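# Unload four cartons from pallet onto taped table area

## Task

Transfer every one of the four cartons from the pallet to the table. Each must lie flat, stay fully inside the blue tape outline, and rest directly on the table with none stacked on another. Each must keep the face that was up at the start. They must stay there without the robot supporting them. Afterwards release everything and move the tool away.

## Robot and tools

Robot: one arm carrying a suction tool with two air channels, a and b. The reference point is the cup point, the centre of the four cup rims when they touch nothing. The cups point along the cup point's +z axis. In the cup point's own axes the cups sit at x = -35 and +35 mm, with channel a's pair at y = -70 mm and channel b's pair at y = +70 mm. Each cup is 36 mm across. The tool body reaches 148 mm to either side along y.

Frames: the scene frame has its origin on the table top under the arm base, +z up, and +y to the left when facing along +x. States report end_effector_position in metres, end_effector_quat_wxyz, and linear (m/s) and angular (rad/s) velocities. The printed position can be slightly off, more so at long reach.

Tool execute_actions. The argument actions is a list holding one action, one wait, or nothing. An empty list only reports the state, with pictures. An action is {"rows": [...], "steps": n}. rows is 1 to 15 rows, steps is at most 15 (default 15), and each step lasts 1/30 s. Each row is used for one step, and the last row repeats if steps outnumber rows. An action must have at least 5 steps. A wait is {"steps": n} with n up to 300, counted from the previous result, so reply time is included. The optional pictures boolean asks for camera images. A refused call sends nothing.

Row layout, one list of 8 numbers, each in [-1, 1]: dx, dy, dz, rx, ry, rz, suction_a, suction_b. The first six are an offset, not a pose, expressed in the cup point's own axes. They are measured from the cup point pose in the latest result that shows it. Before any such result in the scene, and for second or later calls in one reply, the base is the pose at the action's start. Each row counts from that same base, not from the previous row. Scale: 1.0 equals 0.6 m of translation or 180 degrees of rotation. rx, ry, rz form one rotation vector. All-zero offsets pull the arm back to the base pose; they do not hold it still. suction_a and suction_b set each channel separately. +1 is full vacuum, about 75 kPa below ambient, and a fraction asks for that share. 0.01 or less switches the channel off. A channel keeps its last setting.

Motion limits: each step the commanded pose is clipped to 100 mm and 16 degrees from the measured pose. Motion trails commands by about 0.17 s, and position wins over orientation when both cannot be met. The last 5 steps of an action run after its result is taken, while you reply. Then the arm heads only for the last clipped pose, so check the reported pose and send the remainder. A "Hand target" line shows where the controller is driving.

Tool move: target is one 8-number row with the same offset rules as above. The path is straight, lasts 0.5 to 10 s, and is cut off after 10 s. speed is in m/s, 0.002 to 0.5, default 0.25; rotation may reach twice that value in rad/s. stop_force is optional, in newtons, 13 to 80, and is refused in the first 0.2 s of a scene. The path halts when the wrist sensor feels that much extra push against the motion for 2 steps. The arm then backs up 2 steps and holds. The push is measured along the line to the target, so it is unreliable on rotating moves. Omit stop_force when pulling away from a surface. Tool values in the row are sent at the start. The "move:" line gives the ending: done, off_target, moving, held, fault, or contact (stop_force ended it). It also gives limits: paced means the pose was clipped, held means a clearance check blocked steps. It also gives the distance left to the target. Paths ignore obstacles, and the arm may overshoot speed near full extension.

Tool wait: seconds, 0 to 10; nothing new is commanded.

Tool zoom_image: camera (cam_head_left, cam_head_right, cam_high, cam_low, cam_wrist) and region [x0, y0, x1, y1] in that camera's pixels from the top-left, at most 504 by 504. All images are 896x504. The calibration lines give K, distortion and T_world_to_cam for projecting scene points.

Tool finished_scene: scene, the current scene's number.

Result lines: suction_measured_a and suction_measured_b show the vacuum reached. An unsealed channel reads near 0, and a good seal settles up to 0.17 below the command (0.27 with both on). part_present_a or part_present_b turns 1 at 0.54 and back to 0 below 0.49. Wrist force and torque are given in the cup point's axes; they include offsets up to about 5.5 N and noise, and saturate near 100 N. "no reading" is normal at the start. Joint torques are raw drive output. HELD marks steps the clearance check blocked, and "pose unreachable" means it changed a command. MOTOR HOT appears from 70 °C. OVER-TEMPERATURE FAULT means brakes are on at 85 °C.

Gripping: press both cups of a channel fully onto a smooth flat area, away from edges, seams or holes. An open cup on one channel takes all the pump flow and starves the other. Cups shrink up to about 12 mm under vacuum. To release, set the carton down on its support, switch both channels off, then rise more than 15 mm. A cup sealed on the table pins the tool until its channel is turned off.

Avoid: the arm is stiff, so aiming even slightly into a firm surface can fault. Approach slowly with stop_force. A 150 N outside force, or joint torque at its limit, stops the arm for 10 s. The limits are 297, 297, 135, 48.6, 48.6 and 48.6 N m from base to wrist 3. Long holding heats the motors. Don't drop, slam or hard-push cartons, and never let anything leave the table. Loose items may occasionally get nudged by outside pushes.

Each tool is called by a JSON object that holds its "api" and its "payload".

## Session

{"api": "execute_actions", "payload": {"actions": []}}

Scene clock: 0.00 s of 9400.00 s.
end_effector_position=(+0.6237, +0.0096, +0.5539) suction_measured_a=0.00 part_present_a=0 suction_measured_b=0.00 part_present_b=0 end_effector_quat_wxyz=(-0.000, +0.699, +0.715, +0.006) end_effector_velocity=(+0.000, +0.000, +0.000) end_effector_angular_velocity=(+0.000, -0.001, -0.001)
Joint positions: [-0.281 -1.702  1.857 -1.724 -1.57  -1.853]
Joint velocities: [-0.    -0.    -0.001 -0.     0.001  0.   ]
Joint torques (N m, as the arm reports them, + toward a larger angle): no reading
Wrist force (N, on the end effector, along its own x y z axes, offset not removed): no reading
Wrist torque (N m, same axes, about the end effector's origin, offset not removed): no reading
Hand target: +0.624, +0.010, +0.554; -0.000, +0.699, +0.715, +0.006

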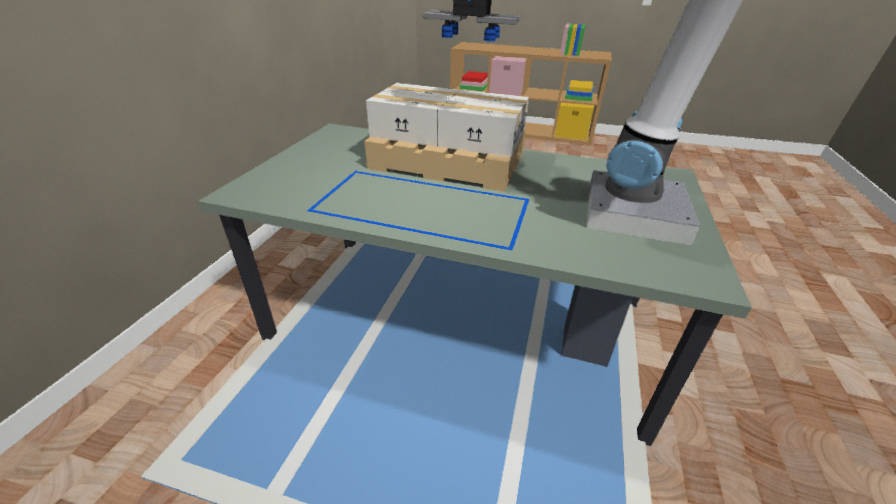

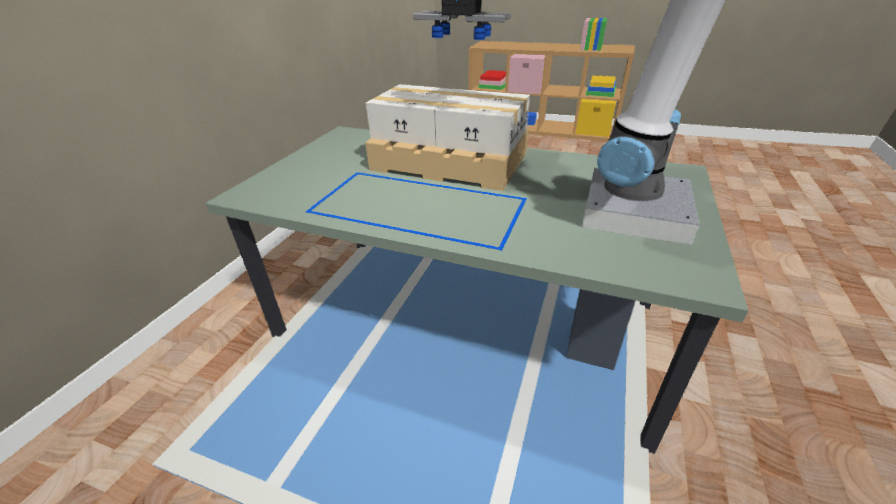

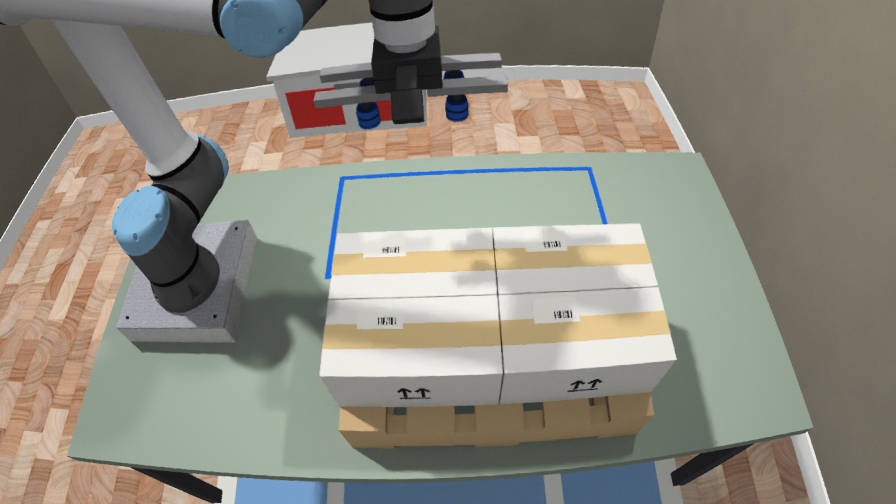

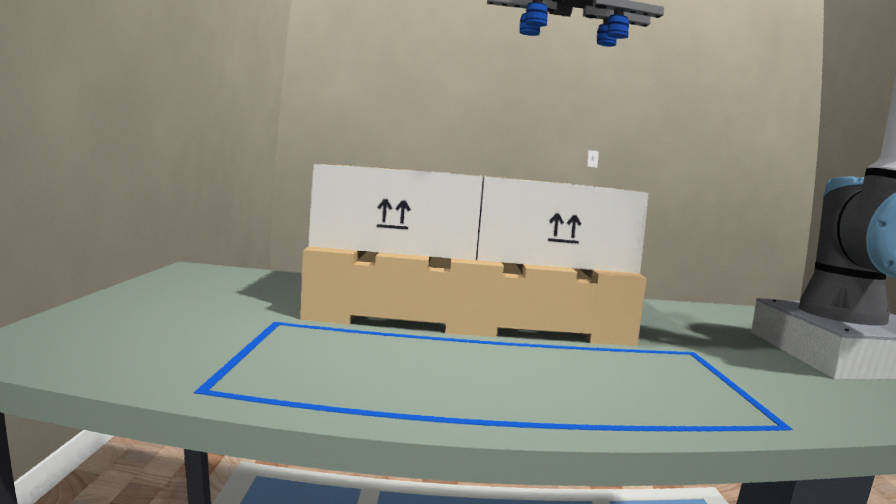

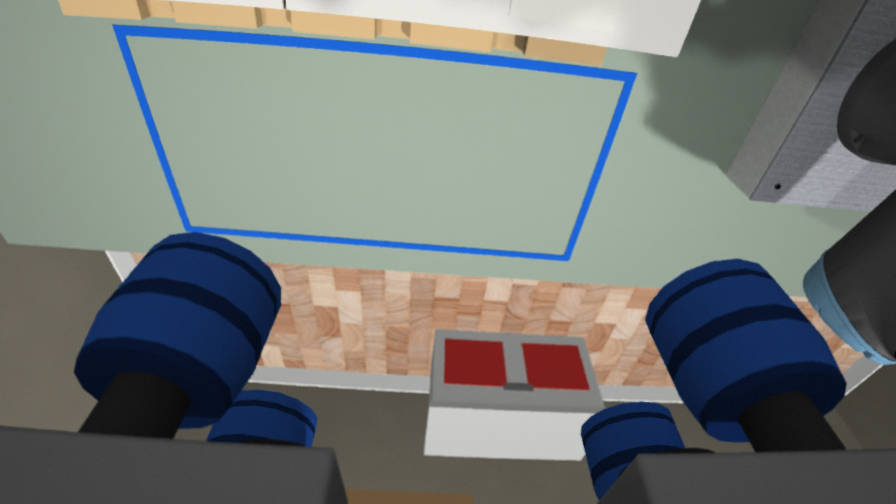

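{"api": "move", "payload": {"target": [-0.219,-0.048,0.37,0.0027,-0.0027,0.0072,0,0], "speed": 0.4}}

Scene clock: 3.90 s of 9400.00 s.
end_effector_position=(+0.5998, -0.1201, +0.3309) suction_measured_a=0.00 part_present_a=0 suction_measured_b=0.00 part_present_b=0 end_effector_quat_wxyz=(-0.000, +0.707, +0.707, +0.000) end_effector_velocity=(+0.001, -0.002, -0.001) end_effector_angular_velocity=(-0.001, -0.003, +0.000)
Joint positions: [-0.498 -1.582  2.164 -2.148 -1.582 -2.047]
Joint velocities: [-0.002  0.003 -0.    -0.006  0.001 -0.002]
Joint torques (N m, as the arm reports them, + toward a larger angle): [-16.87 -27.16 -41.49  -7.24   2.71  -2.22]
Wrist force (N, on the end effector, along its own x y z axes, offset not removed): [-0.4 1.0 -0.9]
Wrist torque (N m, same axes, about the end effector's origin, offset not removed): [0.13 0.01 0.24]
Hand target: +0.600, -0.120, +0.331; -0.000, +0.707, +0.707, +0.000
Off the commanded pose: 0.001 m, 0 deg.
Kept back: nothing.
move: done
camera_calibration (this result's frames):
cam_wrist: T_world_to_cam=[[-0.998962, -0.0455272, 0.00148542, 0.59624], [-0.0345859, 0.779302, 0.625693, -0.0517372], [-0.0296436, 0.624992, -0.780068, 0.485507], [0, 0, 0, 1]] pos_world=[0.608224, -0.235974, 0.410215]

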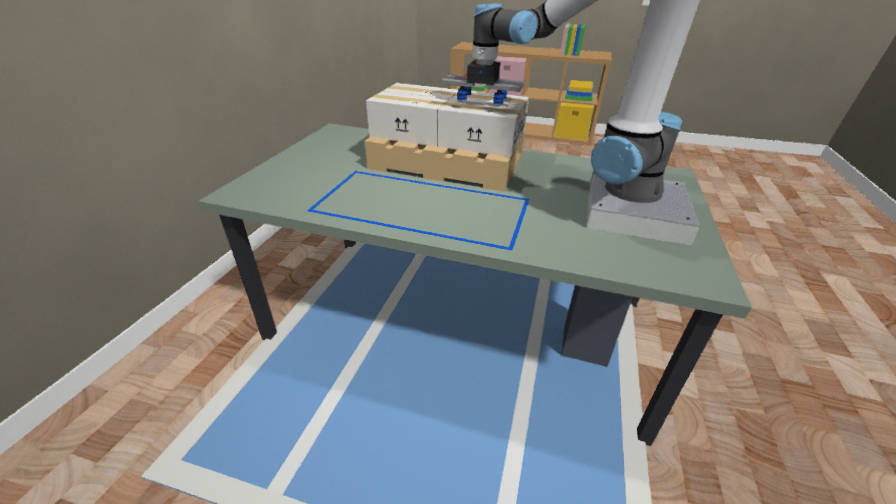

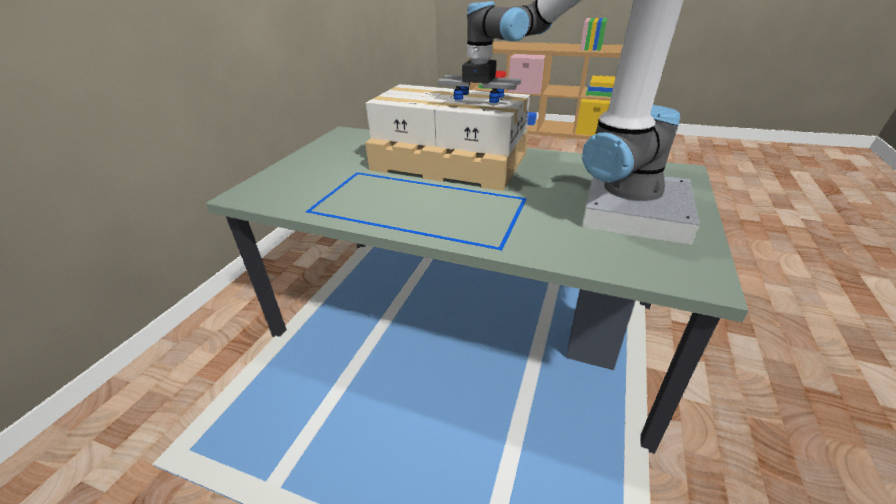

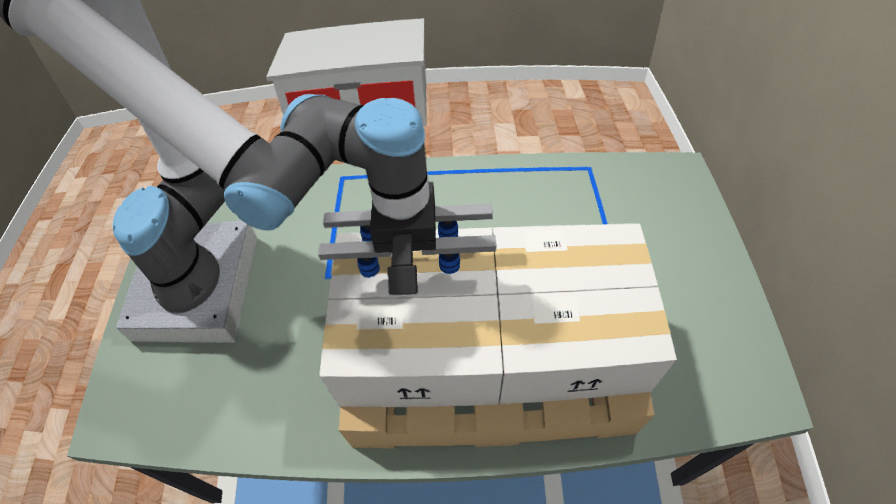

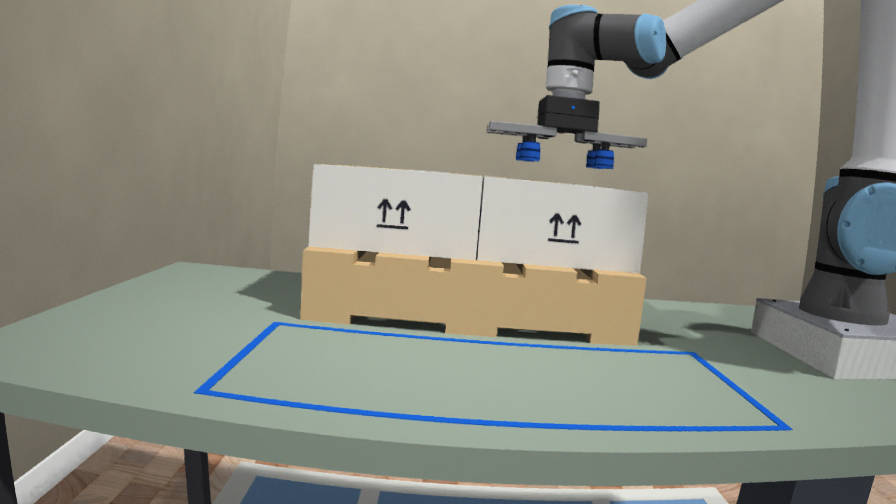

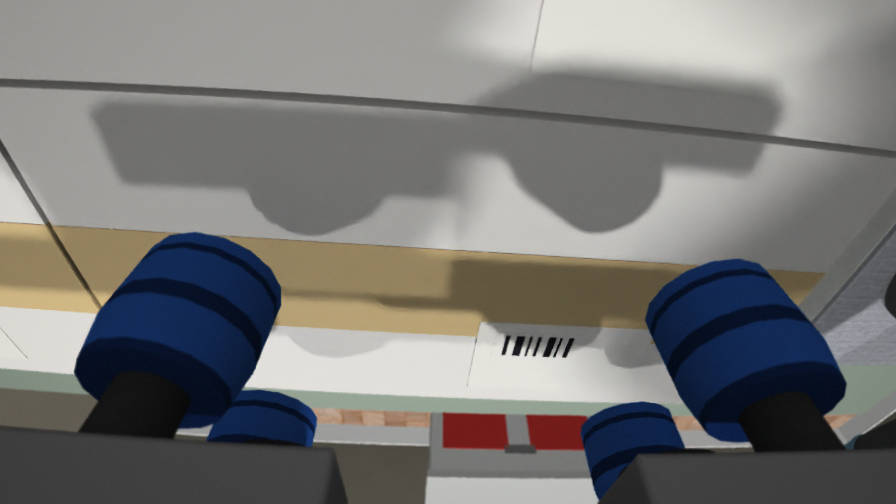

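{"api": "move", "payload": {"target": [0.004,0,0.075,0,0,0,1,1], "speed": 0.03, "stop_force": 20}}

Scene clock: 6.00 s of 9400.00 s.
end_effector_position=(+0.5998, -0.1177, +0.2863) suction_measured_a=0.46 part_present_a=0 suction_measured_b=0.46 part_present_b=0 end_effector_quat_wxyz=(-0.001, +0.707, +0.707, +0.000) end_effector_velocity=(-0.001, +0.001, -0.004) end_effector_angular_velocity=(+0.001, +0.001, +0.000)
Joint positions: [-0.495 -1.53   2.209 -2.243 -1.582 -2.045]
Joint velocities: [ 0.001  0.004  0.004 -0.006  0.     0.   ]
Joint torques (N m, as the arm reports them, + toward a larger angle): [ 15.5  -45.35 -53.35  -9.54   0.28   1.45]
Wrist force (N, on the end effector, along its own x y z axes, offset not removed): [2.3 1.5 19.2]
Wrist torque (N m, same axes, about the end effector's origin, offset not removed): [-0.27 -0.17 0.41]
Hand target: +0.600, -0.118, +0.286; -0.000, +0.707, +0.707, +0.000
Off the commanded pose: 0.000 m, 0 deg.
Kept back: nothing.
move: done
camera_calibration (this result's frames):
cam_wrist: T_world_to_cam=[[-0.998962, -0.0455296, 0.00159839, 0.596388], [-0.0345148, 0.779255, 0.625756, -0.0257398], [-0.0297359, 0.625051, -0.780017, 0.449209], [0, 0, 0, 1]] pos_world=[0.608238, -0.233567, 0.365544]

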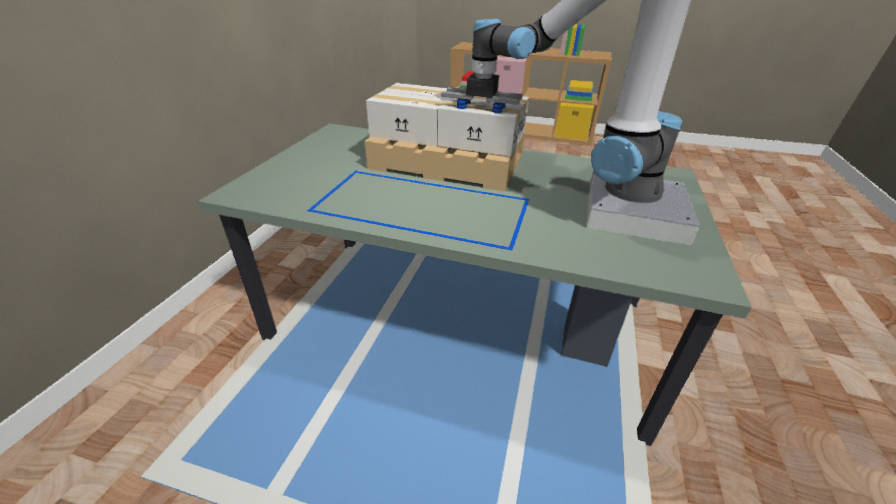

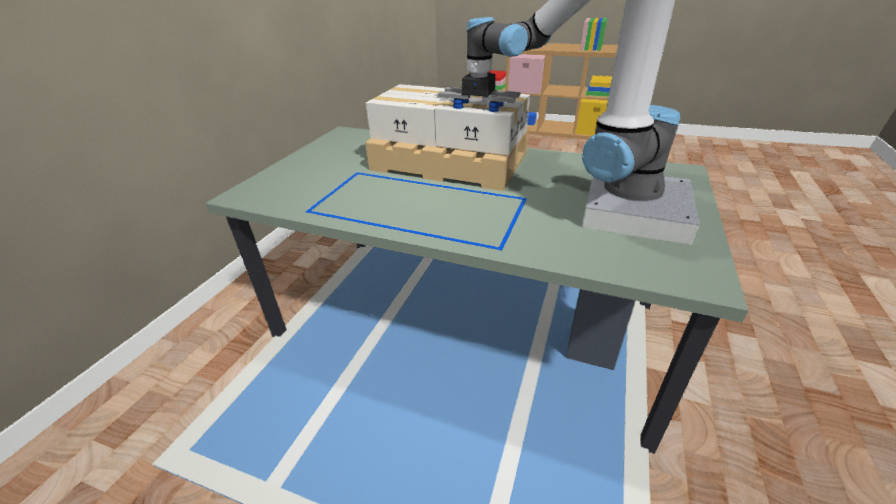

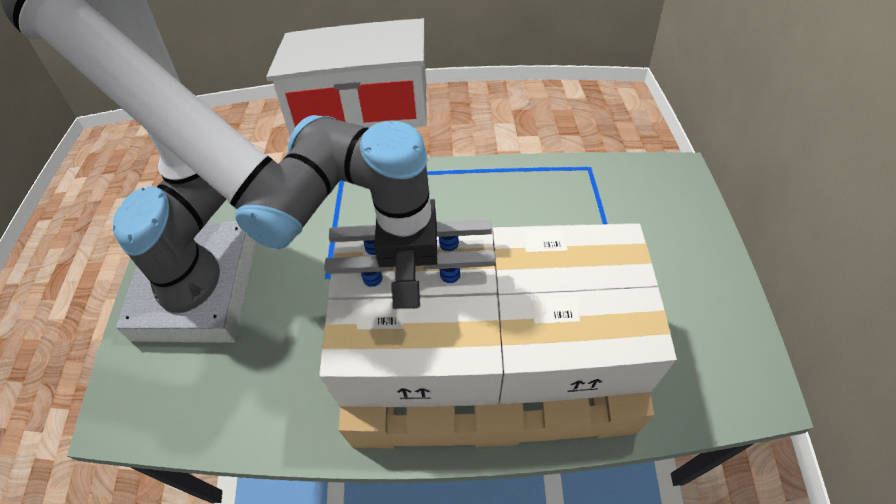

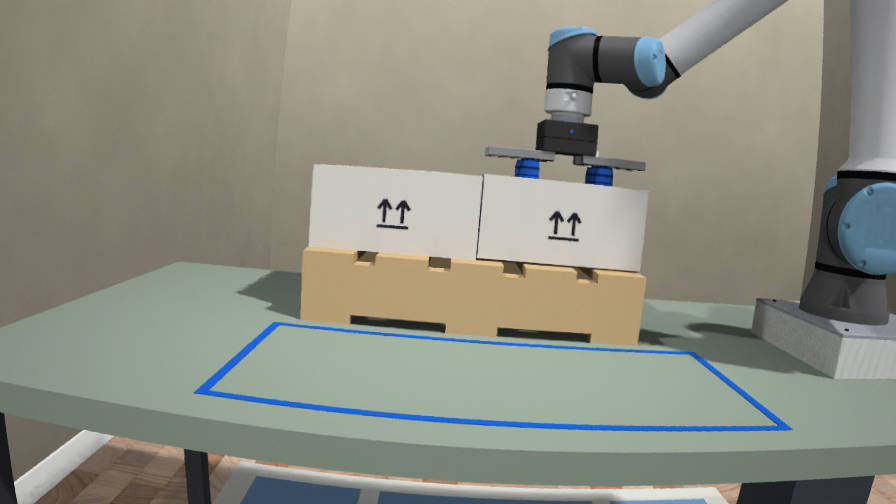

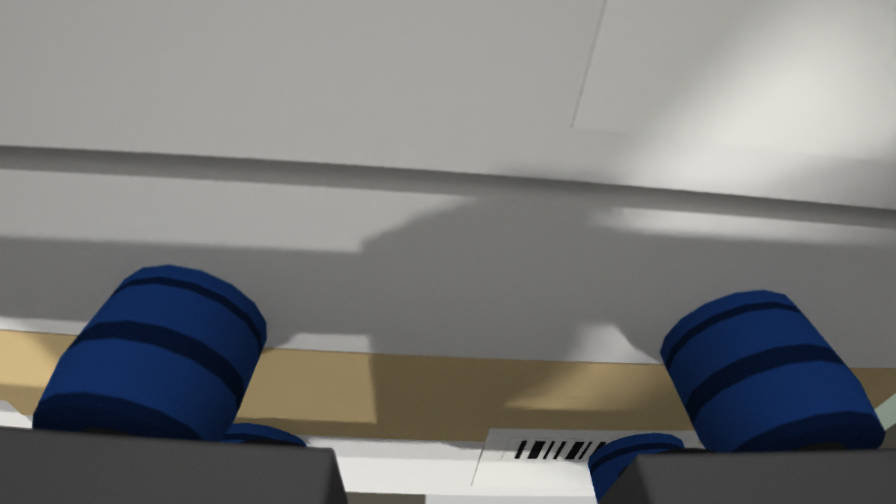

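{"api": "move", "payload": {"target": [0.02,-0.012,-0.03,0,0,0,1,1], "speed": 0.08}}

Scene clock: 10.20 s of 9400.00 s.
end_effector_position=(+0.5927, -0.1059, +0.3040) suction_measured_a=0.79 part_present_a=1 suction_measured_b=0.79 part_present_b=1 end_effector_quat_wxyz=(-0.001, +0.707, +0.707, +0.000) end_effector_velocity=(-0.001, +0.001, +0.001) end_effector_angular_velocity=(+0.001, +0.001, -0.001)
Joint positions: [-0.482 -1.567  2.207 -2.205 -1.582 -2.032]
Joint velocities: [ 0.001 -0.004  0.001  0.005  0.     0.002]
Joint torques (N m, as the arm reports them, + toward a larger angle): [ 13.97 -71.74 -69.18  -3.45   2.84   1.38]
Wrist force (N, on the end effector, along its own x y z axes, offset not removed): [-2.0 4.2 14.4]
Wrist torque (N m, same axes, about the end effector's origin, offset not removed): [0.05 0.30 0.39]
Hand target: +0.593, -0.106, +0.304; -0.001, +0.707, +0.707, +0.000
Off the commanded pose: 0.000 m, 0 deg.
Kept back: nothing.
move: done
camera_calibration (this result's frames):
cam_wrist: T_world_to_cam=[[-0.998962, -0.0455327, 0.00162103, 0.589801], [-0.034504, 0.779276, 0.62573, -0.0462696], [-0.0297544, 0.625024, -0.780038, 0.455425], [0, 0, 0, 1]] pos_world=[0.601143, -0.22174, 0.383245]

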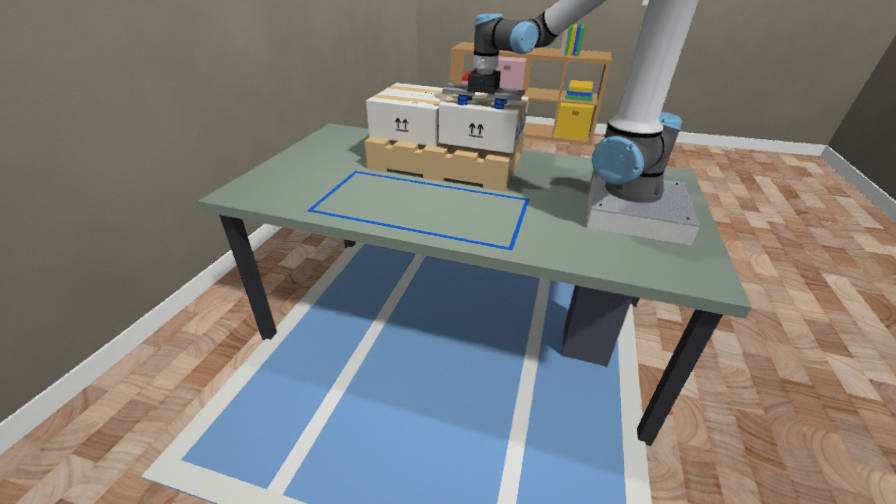

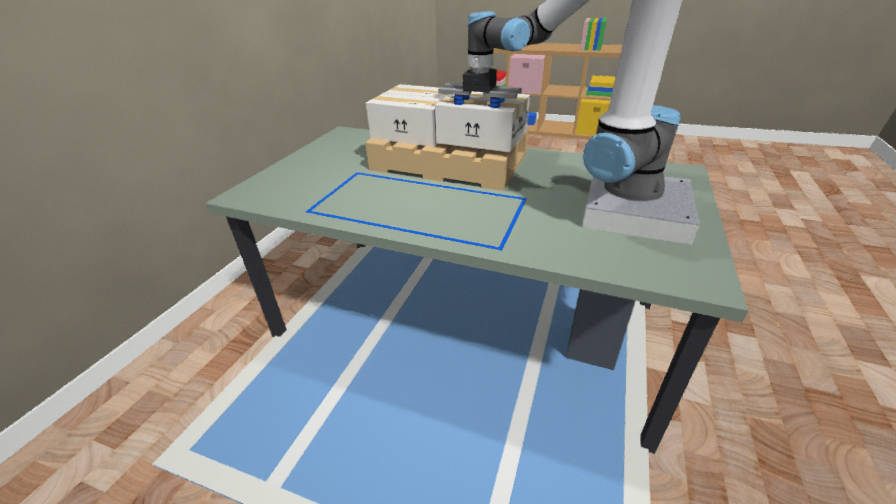

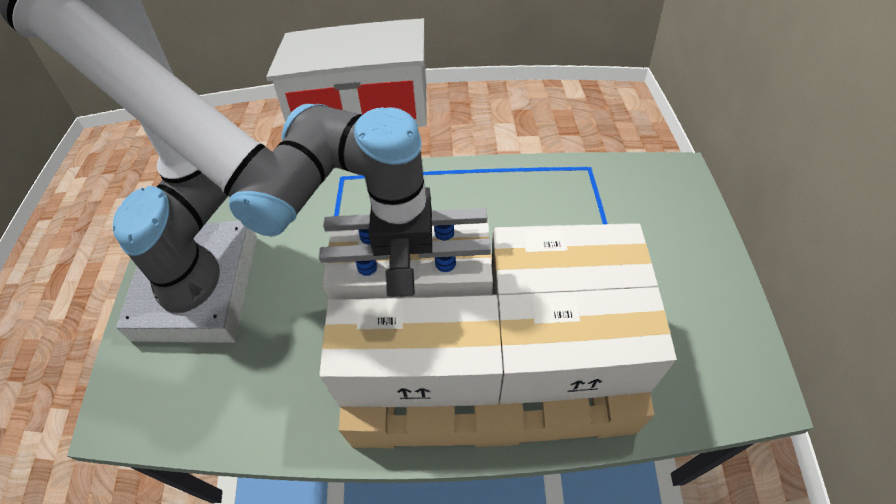

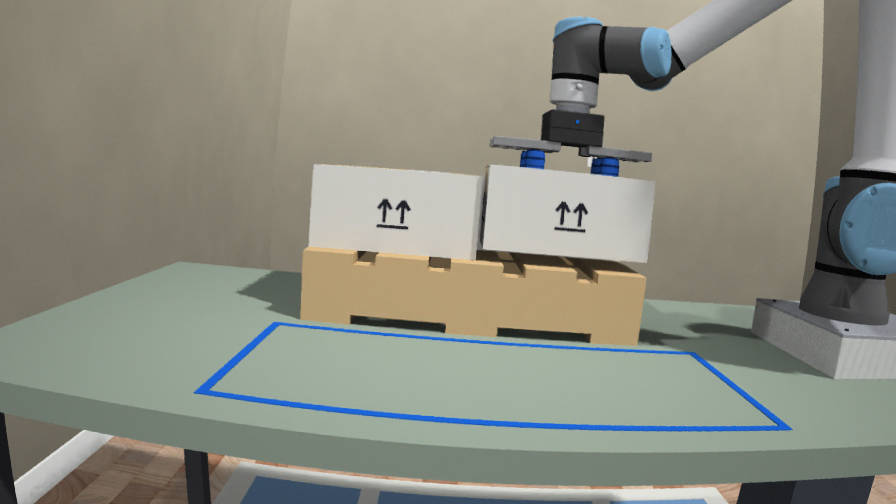

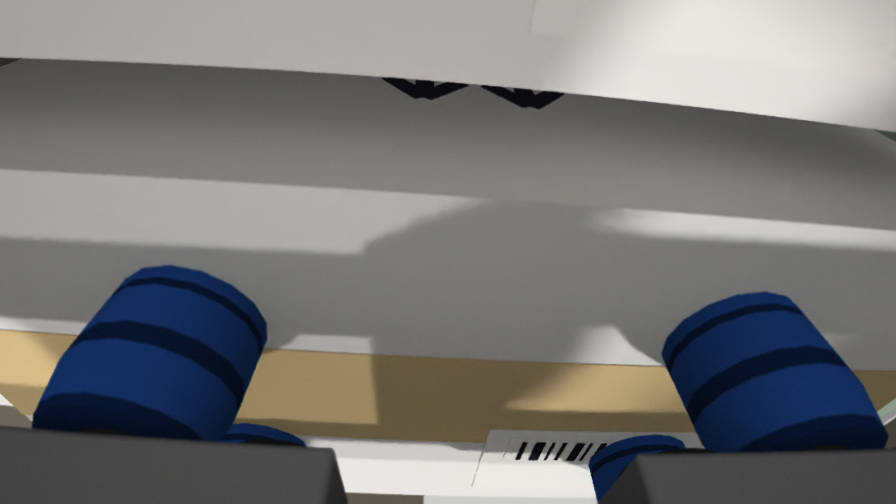

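{"api": "move", "payload": {"target": [0.32,-0.035,0,0,0,0,1,1], "speed": 0.35}}

{"api": "move", "payload": {"target": [0.365,-0.02,0.228,0,0,0,1,1], "speed": 0.35}}

{"api": "move", "payload": {"target": [0,0,0.06,0,0,0,1,1], "speed": 0.012, "stop_force": 15}}

Scene clock: 11.77 s of 9400.00 s.
end_effector_position=(+0.5719, +0.0856, +0.3040) suction_measured_a=0.79 part_present_a=1 suction_measured_b=0.79 part_present_b=1 end_effector_quat_wxyz=(-0.000, +0.707, +0.707, +0.000) end_effector_velocity=(-0.000, +0.003, -0.000) end_effector_angular_velocity=(+0.000, +0.001, +0.001)
Joint positions: [-0.171 -1.605  2.247 -2.204 -1.58  -1.72 ]
Joint velocities: [ 0.005  0.001 -0.    -0.     0.     0.005]
Joint torques (N m, as the arm reports them, + toward a larger angle): [ 18.54 -36.24 -71.04  -4.16  -3.05   1.32]
Wrist force (N, on the end effector, along its own x y z axes, offset not removed): [-1.0 1.6 16.7]
Wrist torque (N m, same axes, about the end effector's origin, offset not removed): [-0.35 0.23 0.20]
Hand target: +0.572, +0.086, +0.304; -0.000, +0.707, +0.707, +0.000
Off the commanded pose: 0.001 m, 0 deg.
Kept back: nothing.
move: done
camera_calibration (this result's frames):
cam_wrist: T_world_to_cam=[[-0.998958, -0.0455889, 0.00189477, 0.577669], [-0.0343911, 0.77958, 0.625358, -0.196123], [-0.0299865, 0.624641, -0.780336, 0.335395], [0, 0, 0, 1]] pos_world=[0.58038, -0.0302724, 0.383273]

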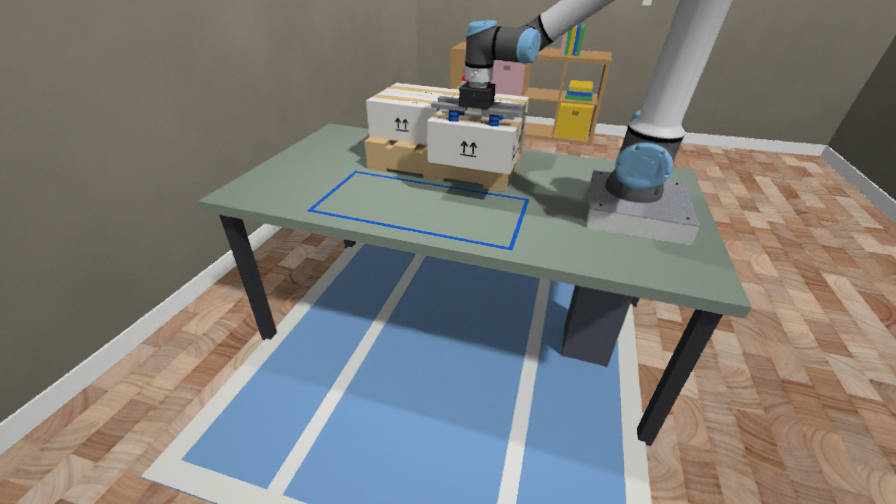

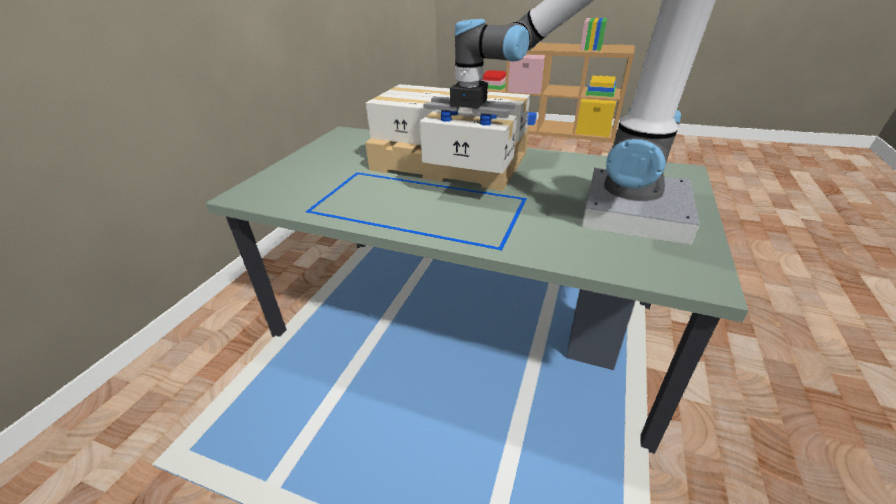

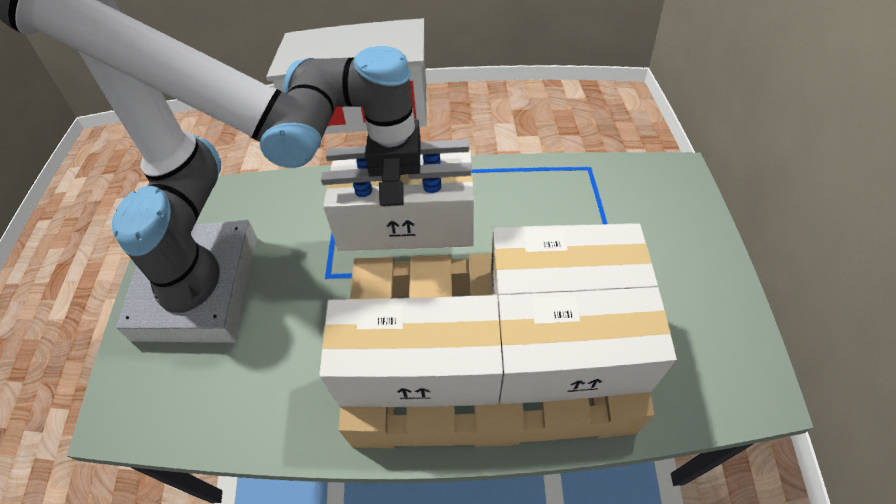

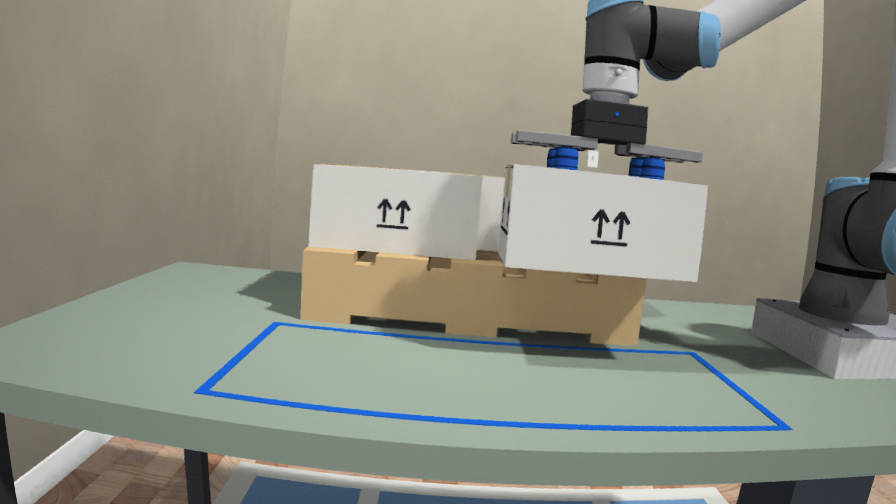

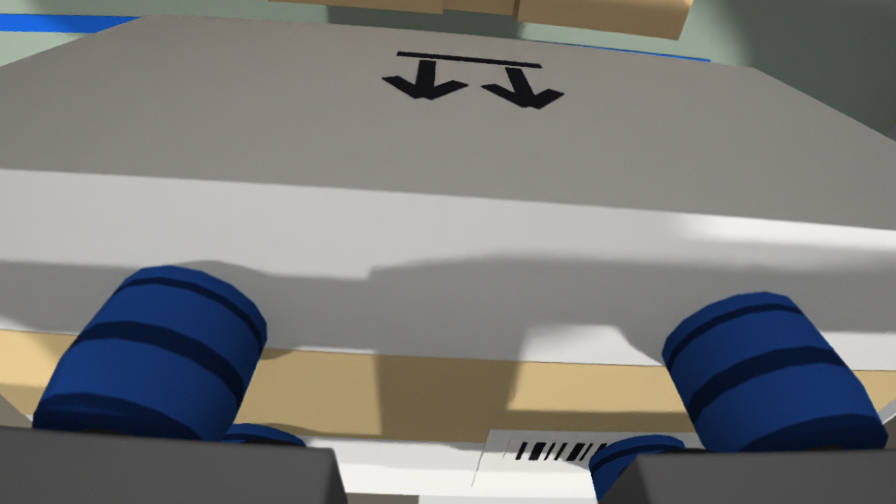

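Scene clock: 13.30 s of 9400.00 s.
end_effector_position=(+0.5603, +0.3039, +0.1675) suction_measured_a=0.79 part_present_a=1 suction_measured_b=0.79 part_present_b=1 end_effector_quat_wxyz=(-0.000, +0.707, +0.707, -0.000) end_effector_velocity=(-0.000, +0.003, -0.002) end_effector_angular_velocity=(+0.001, +0.001, +0.001)
Joint positions: [ 0.202 -1.31   2.244 -2.493 -1.577 -1.347]
Joint velocities: [ 0.005  0.005 -0.001 -0.003  0.001  0.004]
Joint torques (N m, as the arm reports them, + toward a larger angle): [ 12.73 -54.81 -55.92  -9.15  -2.88   2.63]
Wrist force (N, on the end effector, along its own x y z axes, offset not removed): [-1.6 2.3 17.8]
Wrist torque (N m, same axes, about the end effector's origin, offset not removed): [-0.20 0.31 0.31]
Hand target: +0.560, +0.304, +0.167; -0.000, +0.707, +0.707, -0.000
Off the commanded pose: 0.001 m, 0 deg.
Kept back: nothing.
move: done
camera_calibration (this result's frames):
cam_wrist: T_world_to_cam=[[-0.998956, -0.0456293, 0.00209004, 0.57626], [-0.034321, 0.780005, 0.624832, -0.281491], [-0.0301409, 0.624108, -0.780757, 0.0924885], [0, 0, 0, 1]] pos_world=[0.568785, 0.188136, 0.246891]

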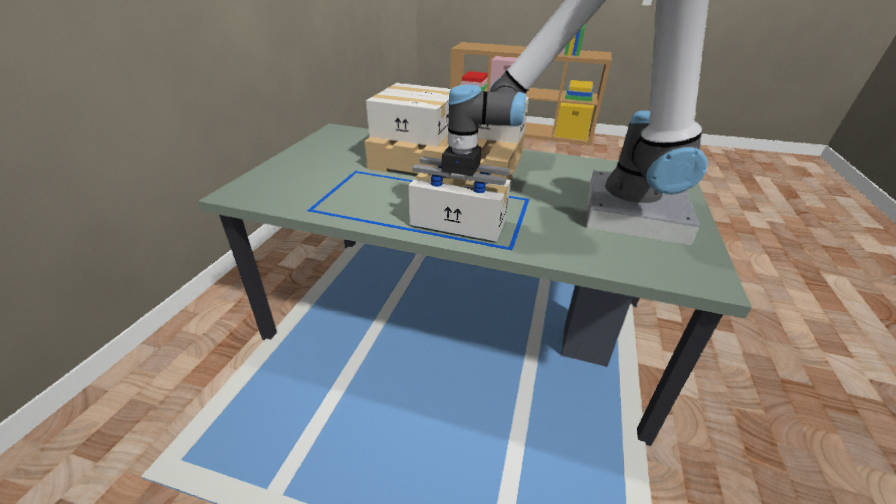

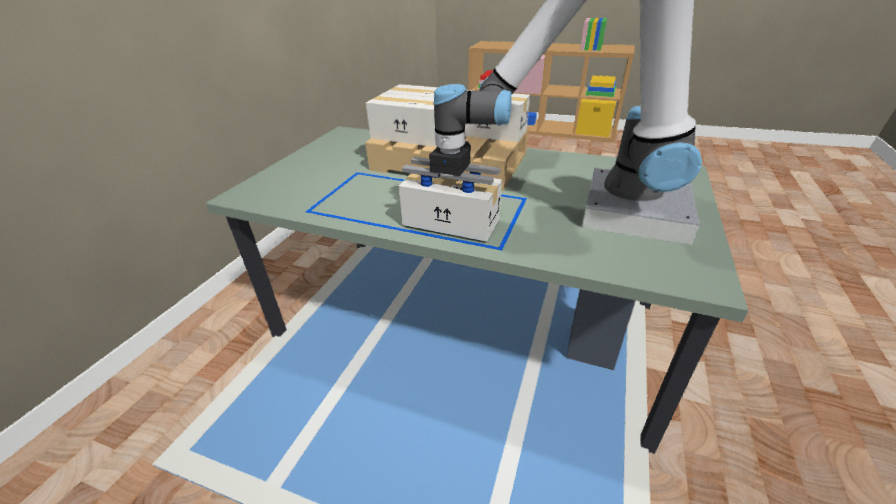

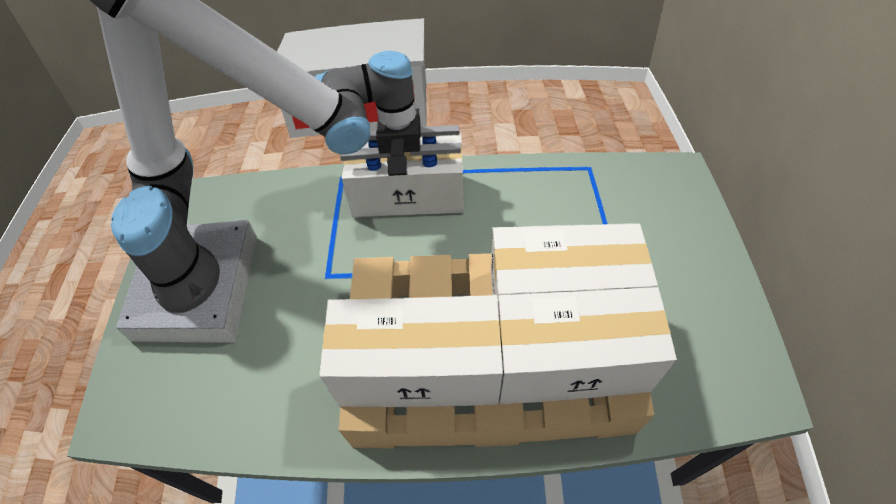

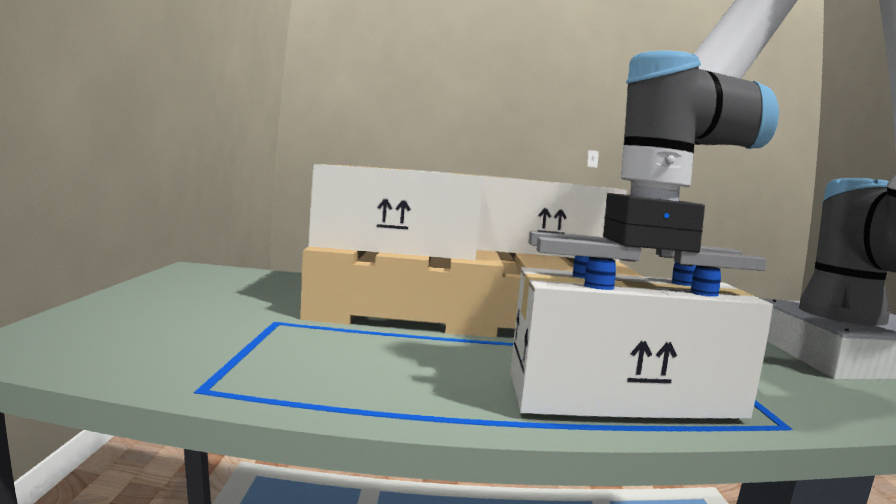

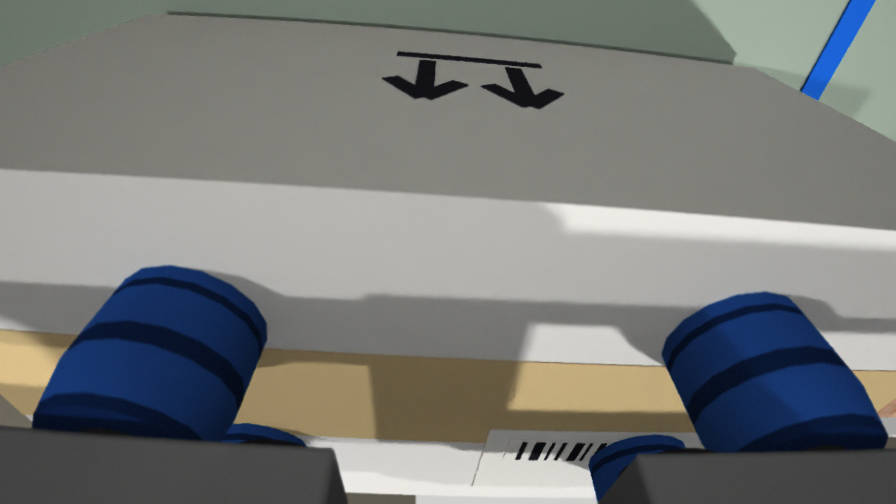

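Scene clock: 14.53 s of 9400.00 s.
end_effector_position=(+0.5604, +0.3039, +0.1576) suction_measured_a=0.79 part_present_a=1 suction_measured_b=0.79 part_present_b=1 end_effector_quat_wxyz=(-0.000, +0.707, +0.707, -0.000) end_effector_velocity=(+0.000, -0.000, +0.002) end_effector_angular_velocity=(-0.000, +0.003, -0.001)
Joint positions: [ 0.202 -1.293  2.249 -2.515 -1.577 -1.347]
Joint velocities: [-0.    -0.003 -0.002  0.009  0.001  0.001]
Joint torques (N m, as the arm reports them, + toward a larger angle): [-15.58 -60.36 -24.95   0.73  -1.    -1.98]
Wrist force (N, on the end effector, along its own x y z axes, offset not removed): [3.6 15.7 -29.4]
Wrist torque (N m, same axes, about the end effector's origin, offset not removed): [3.76 0.00 0.66]
Hand target: +0.560, +0.304, +0.158; -0.000, +0.707, +0.707, -0.000
Off the commanded pose: 0.026 m, 0 deg.
Kept back: nothing.
move: contact
camera_calibration (this result's frames):
cam_wrist: T_world_to_cam=[[-0.998957, -0.0456319, 0.00175024, 0.576474], [-0.0345337, 0.779966, 0.624868, -0.275175], [-0.0298791, 0.624156, -0.780728, 0.0845627], [0, 0, 0, 1]] pos_world=[0.568896, 0.188153, 0.23696]

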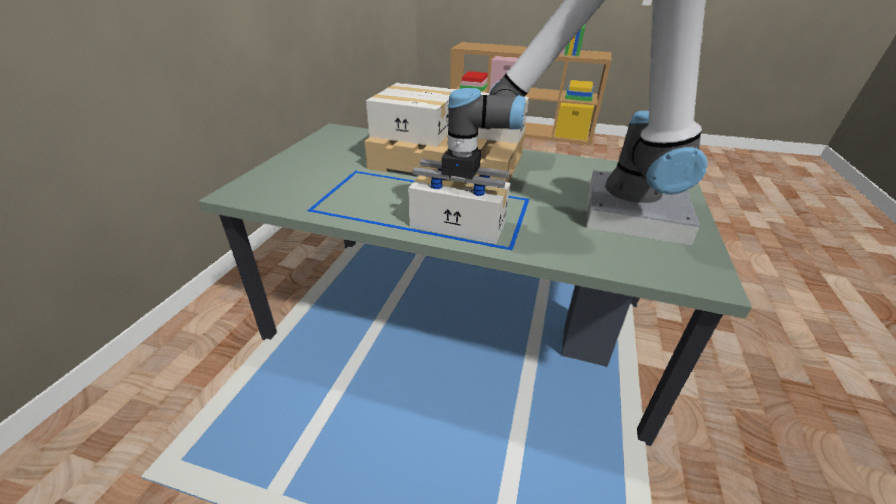

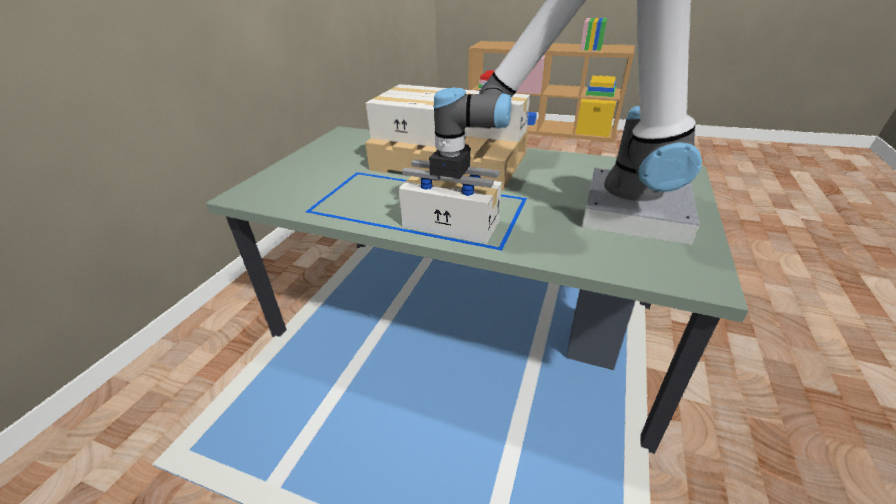

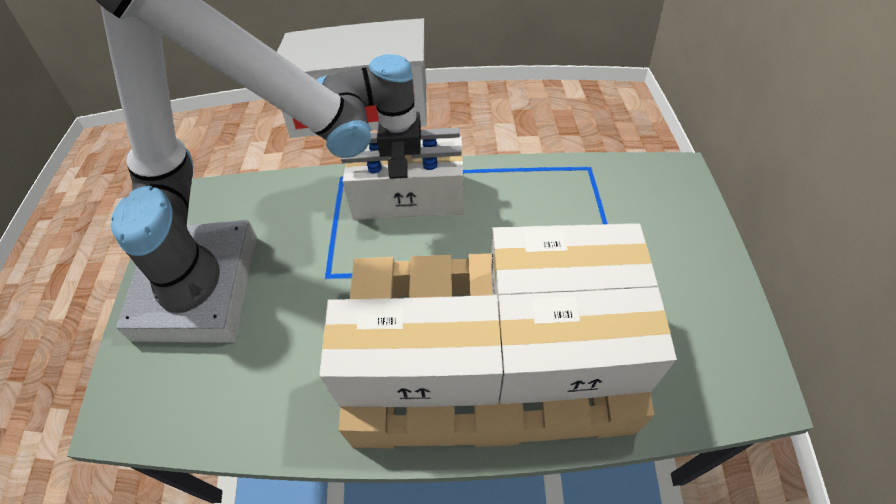

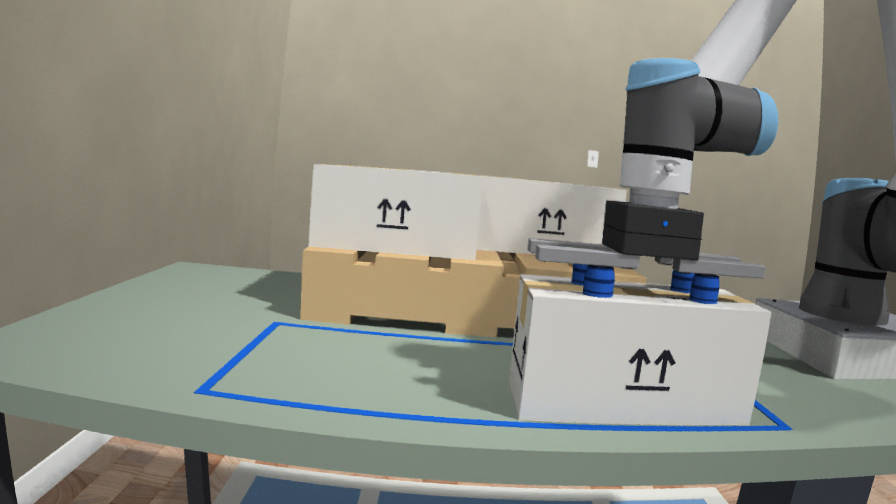

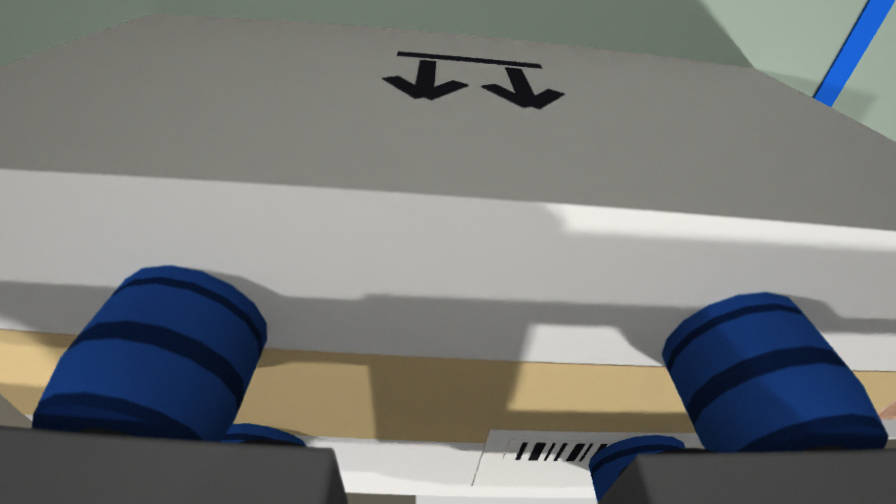

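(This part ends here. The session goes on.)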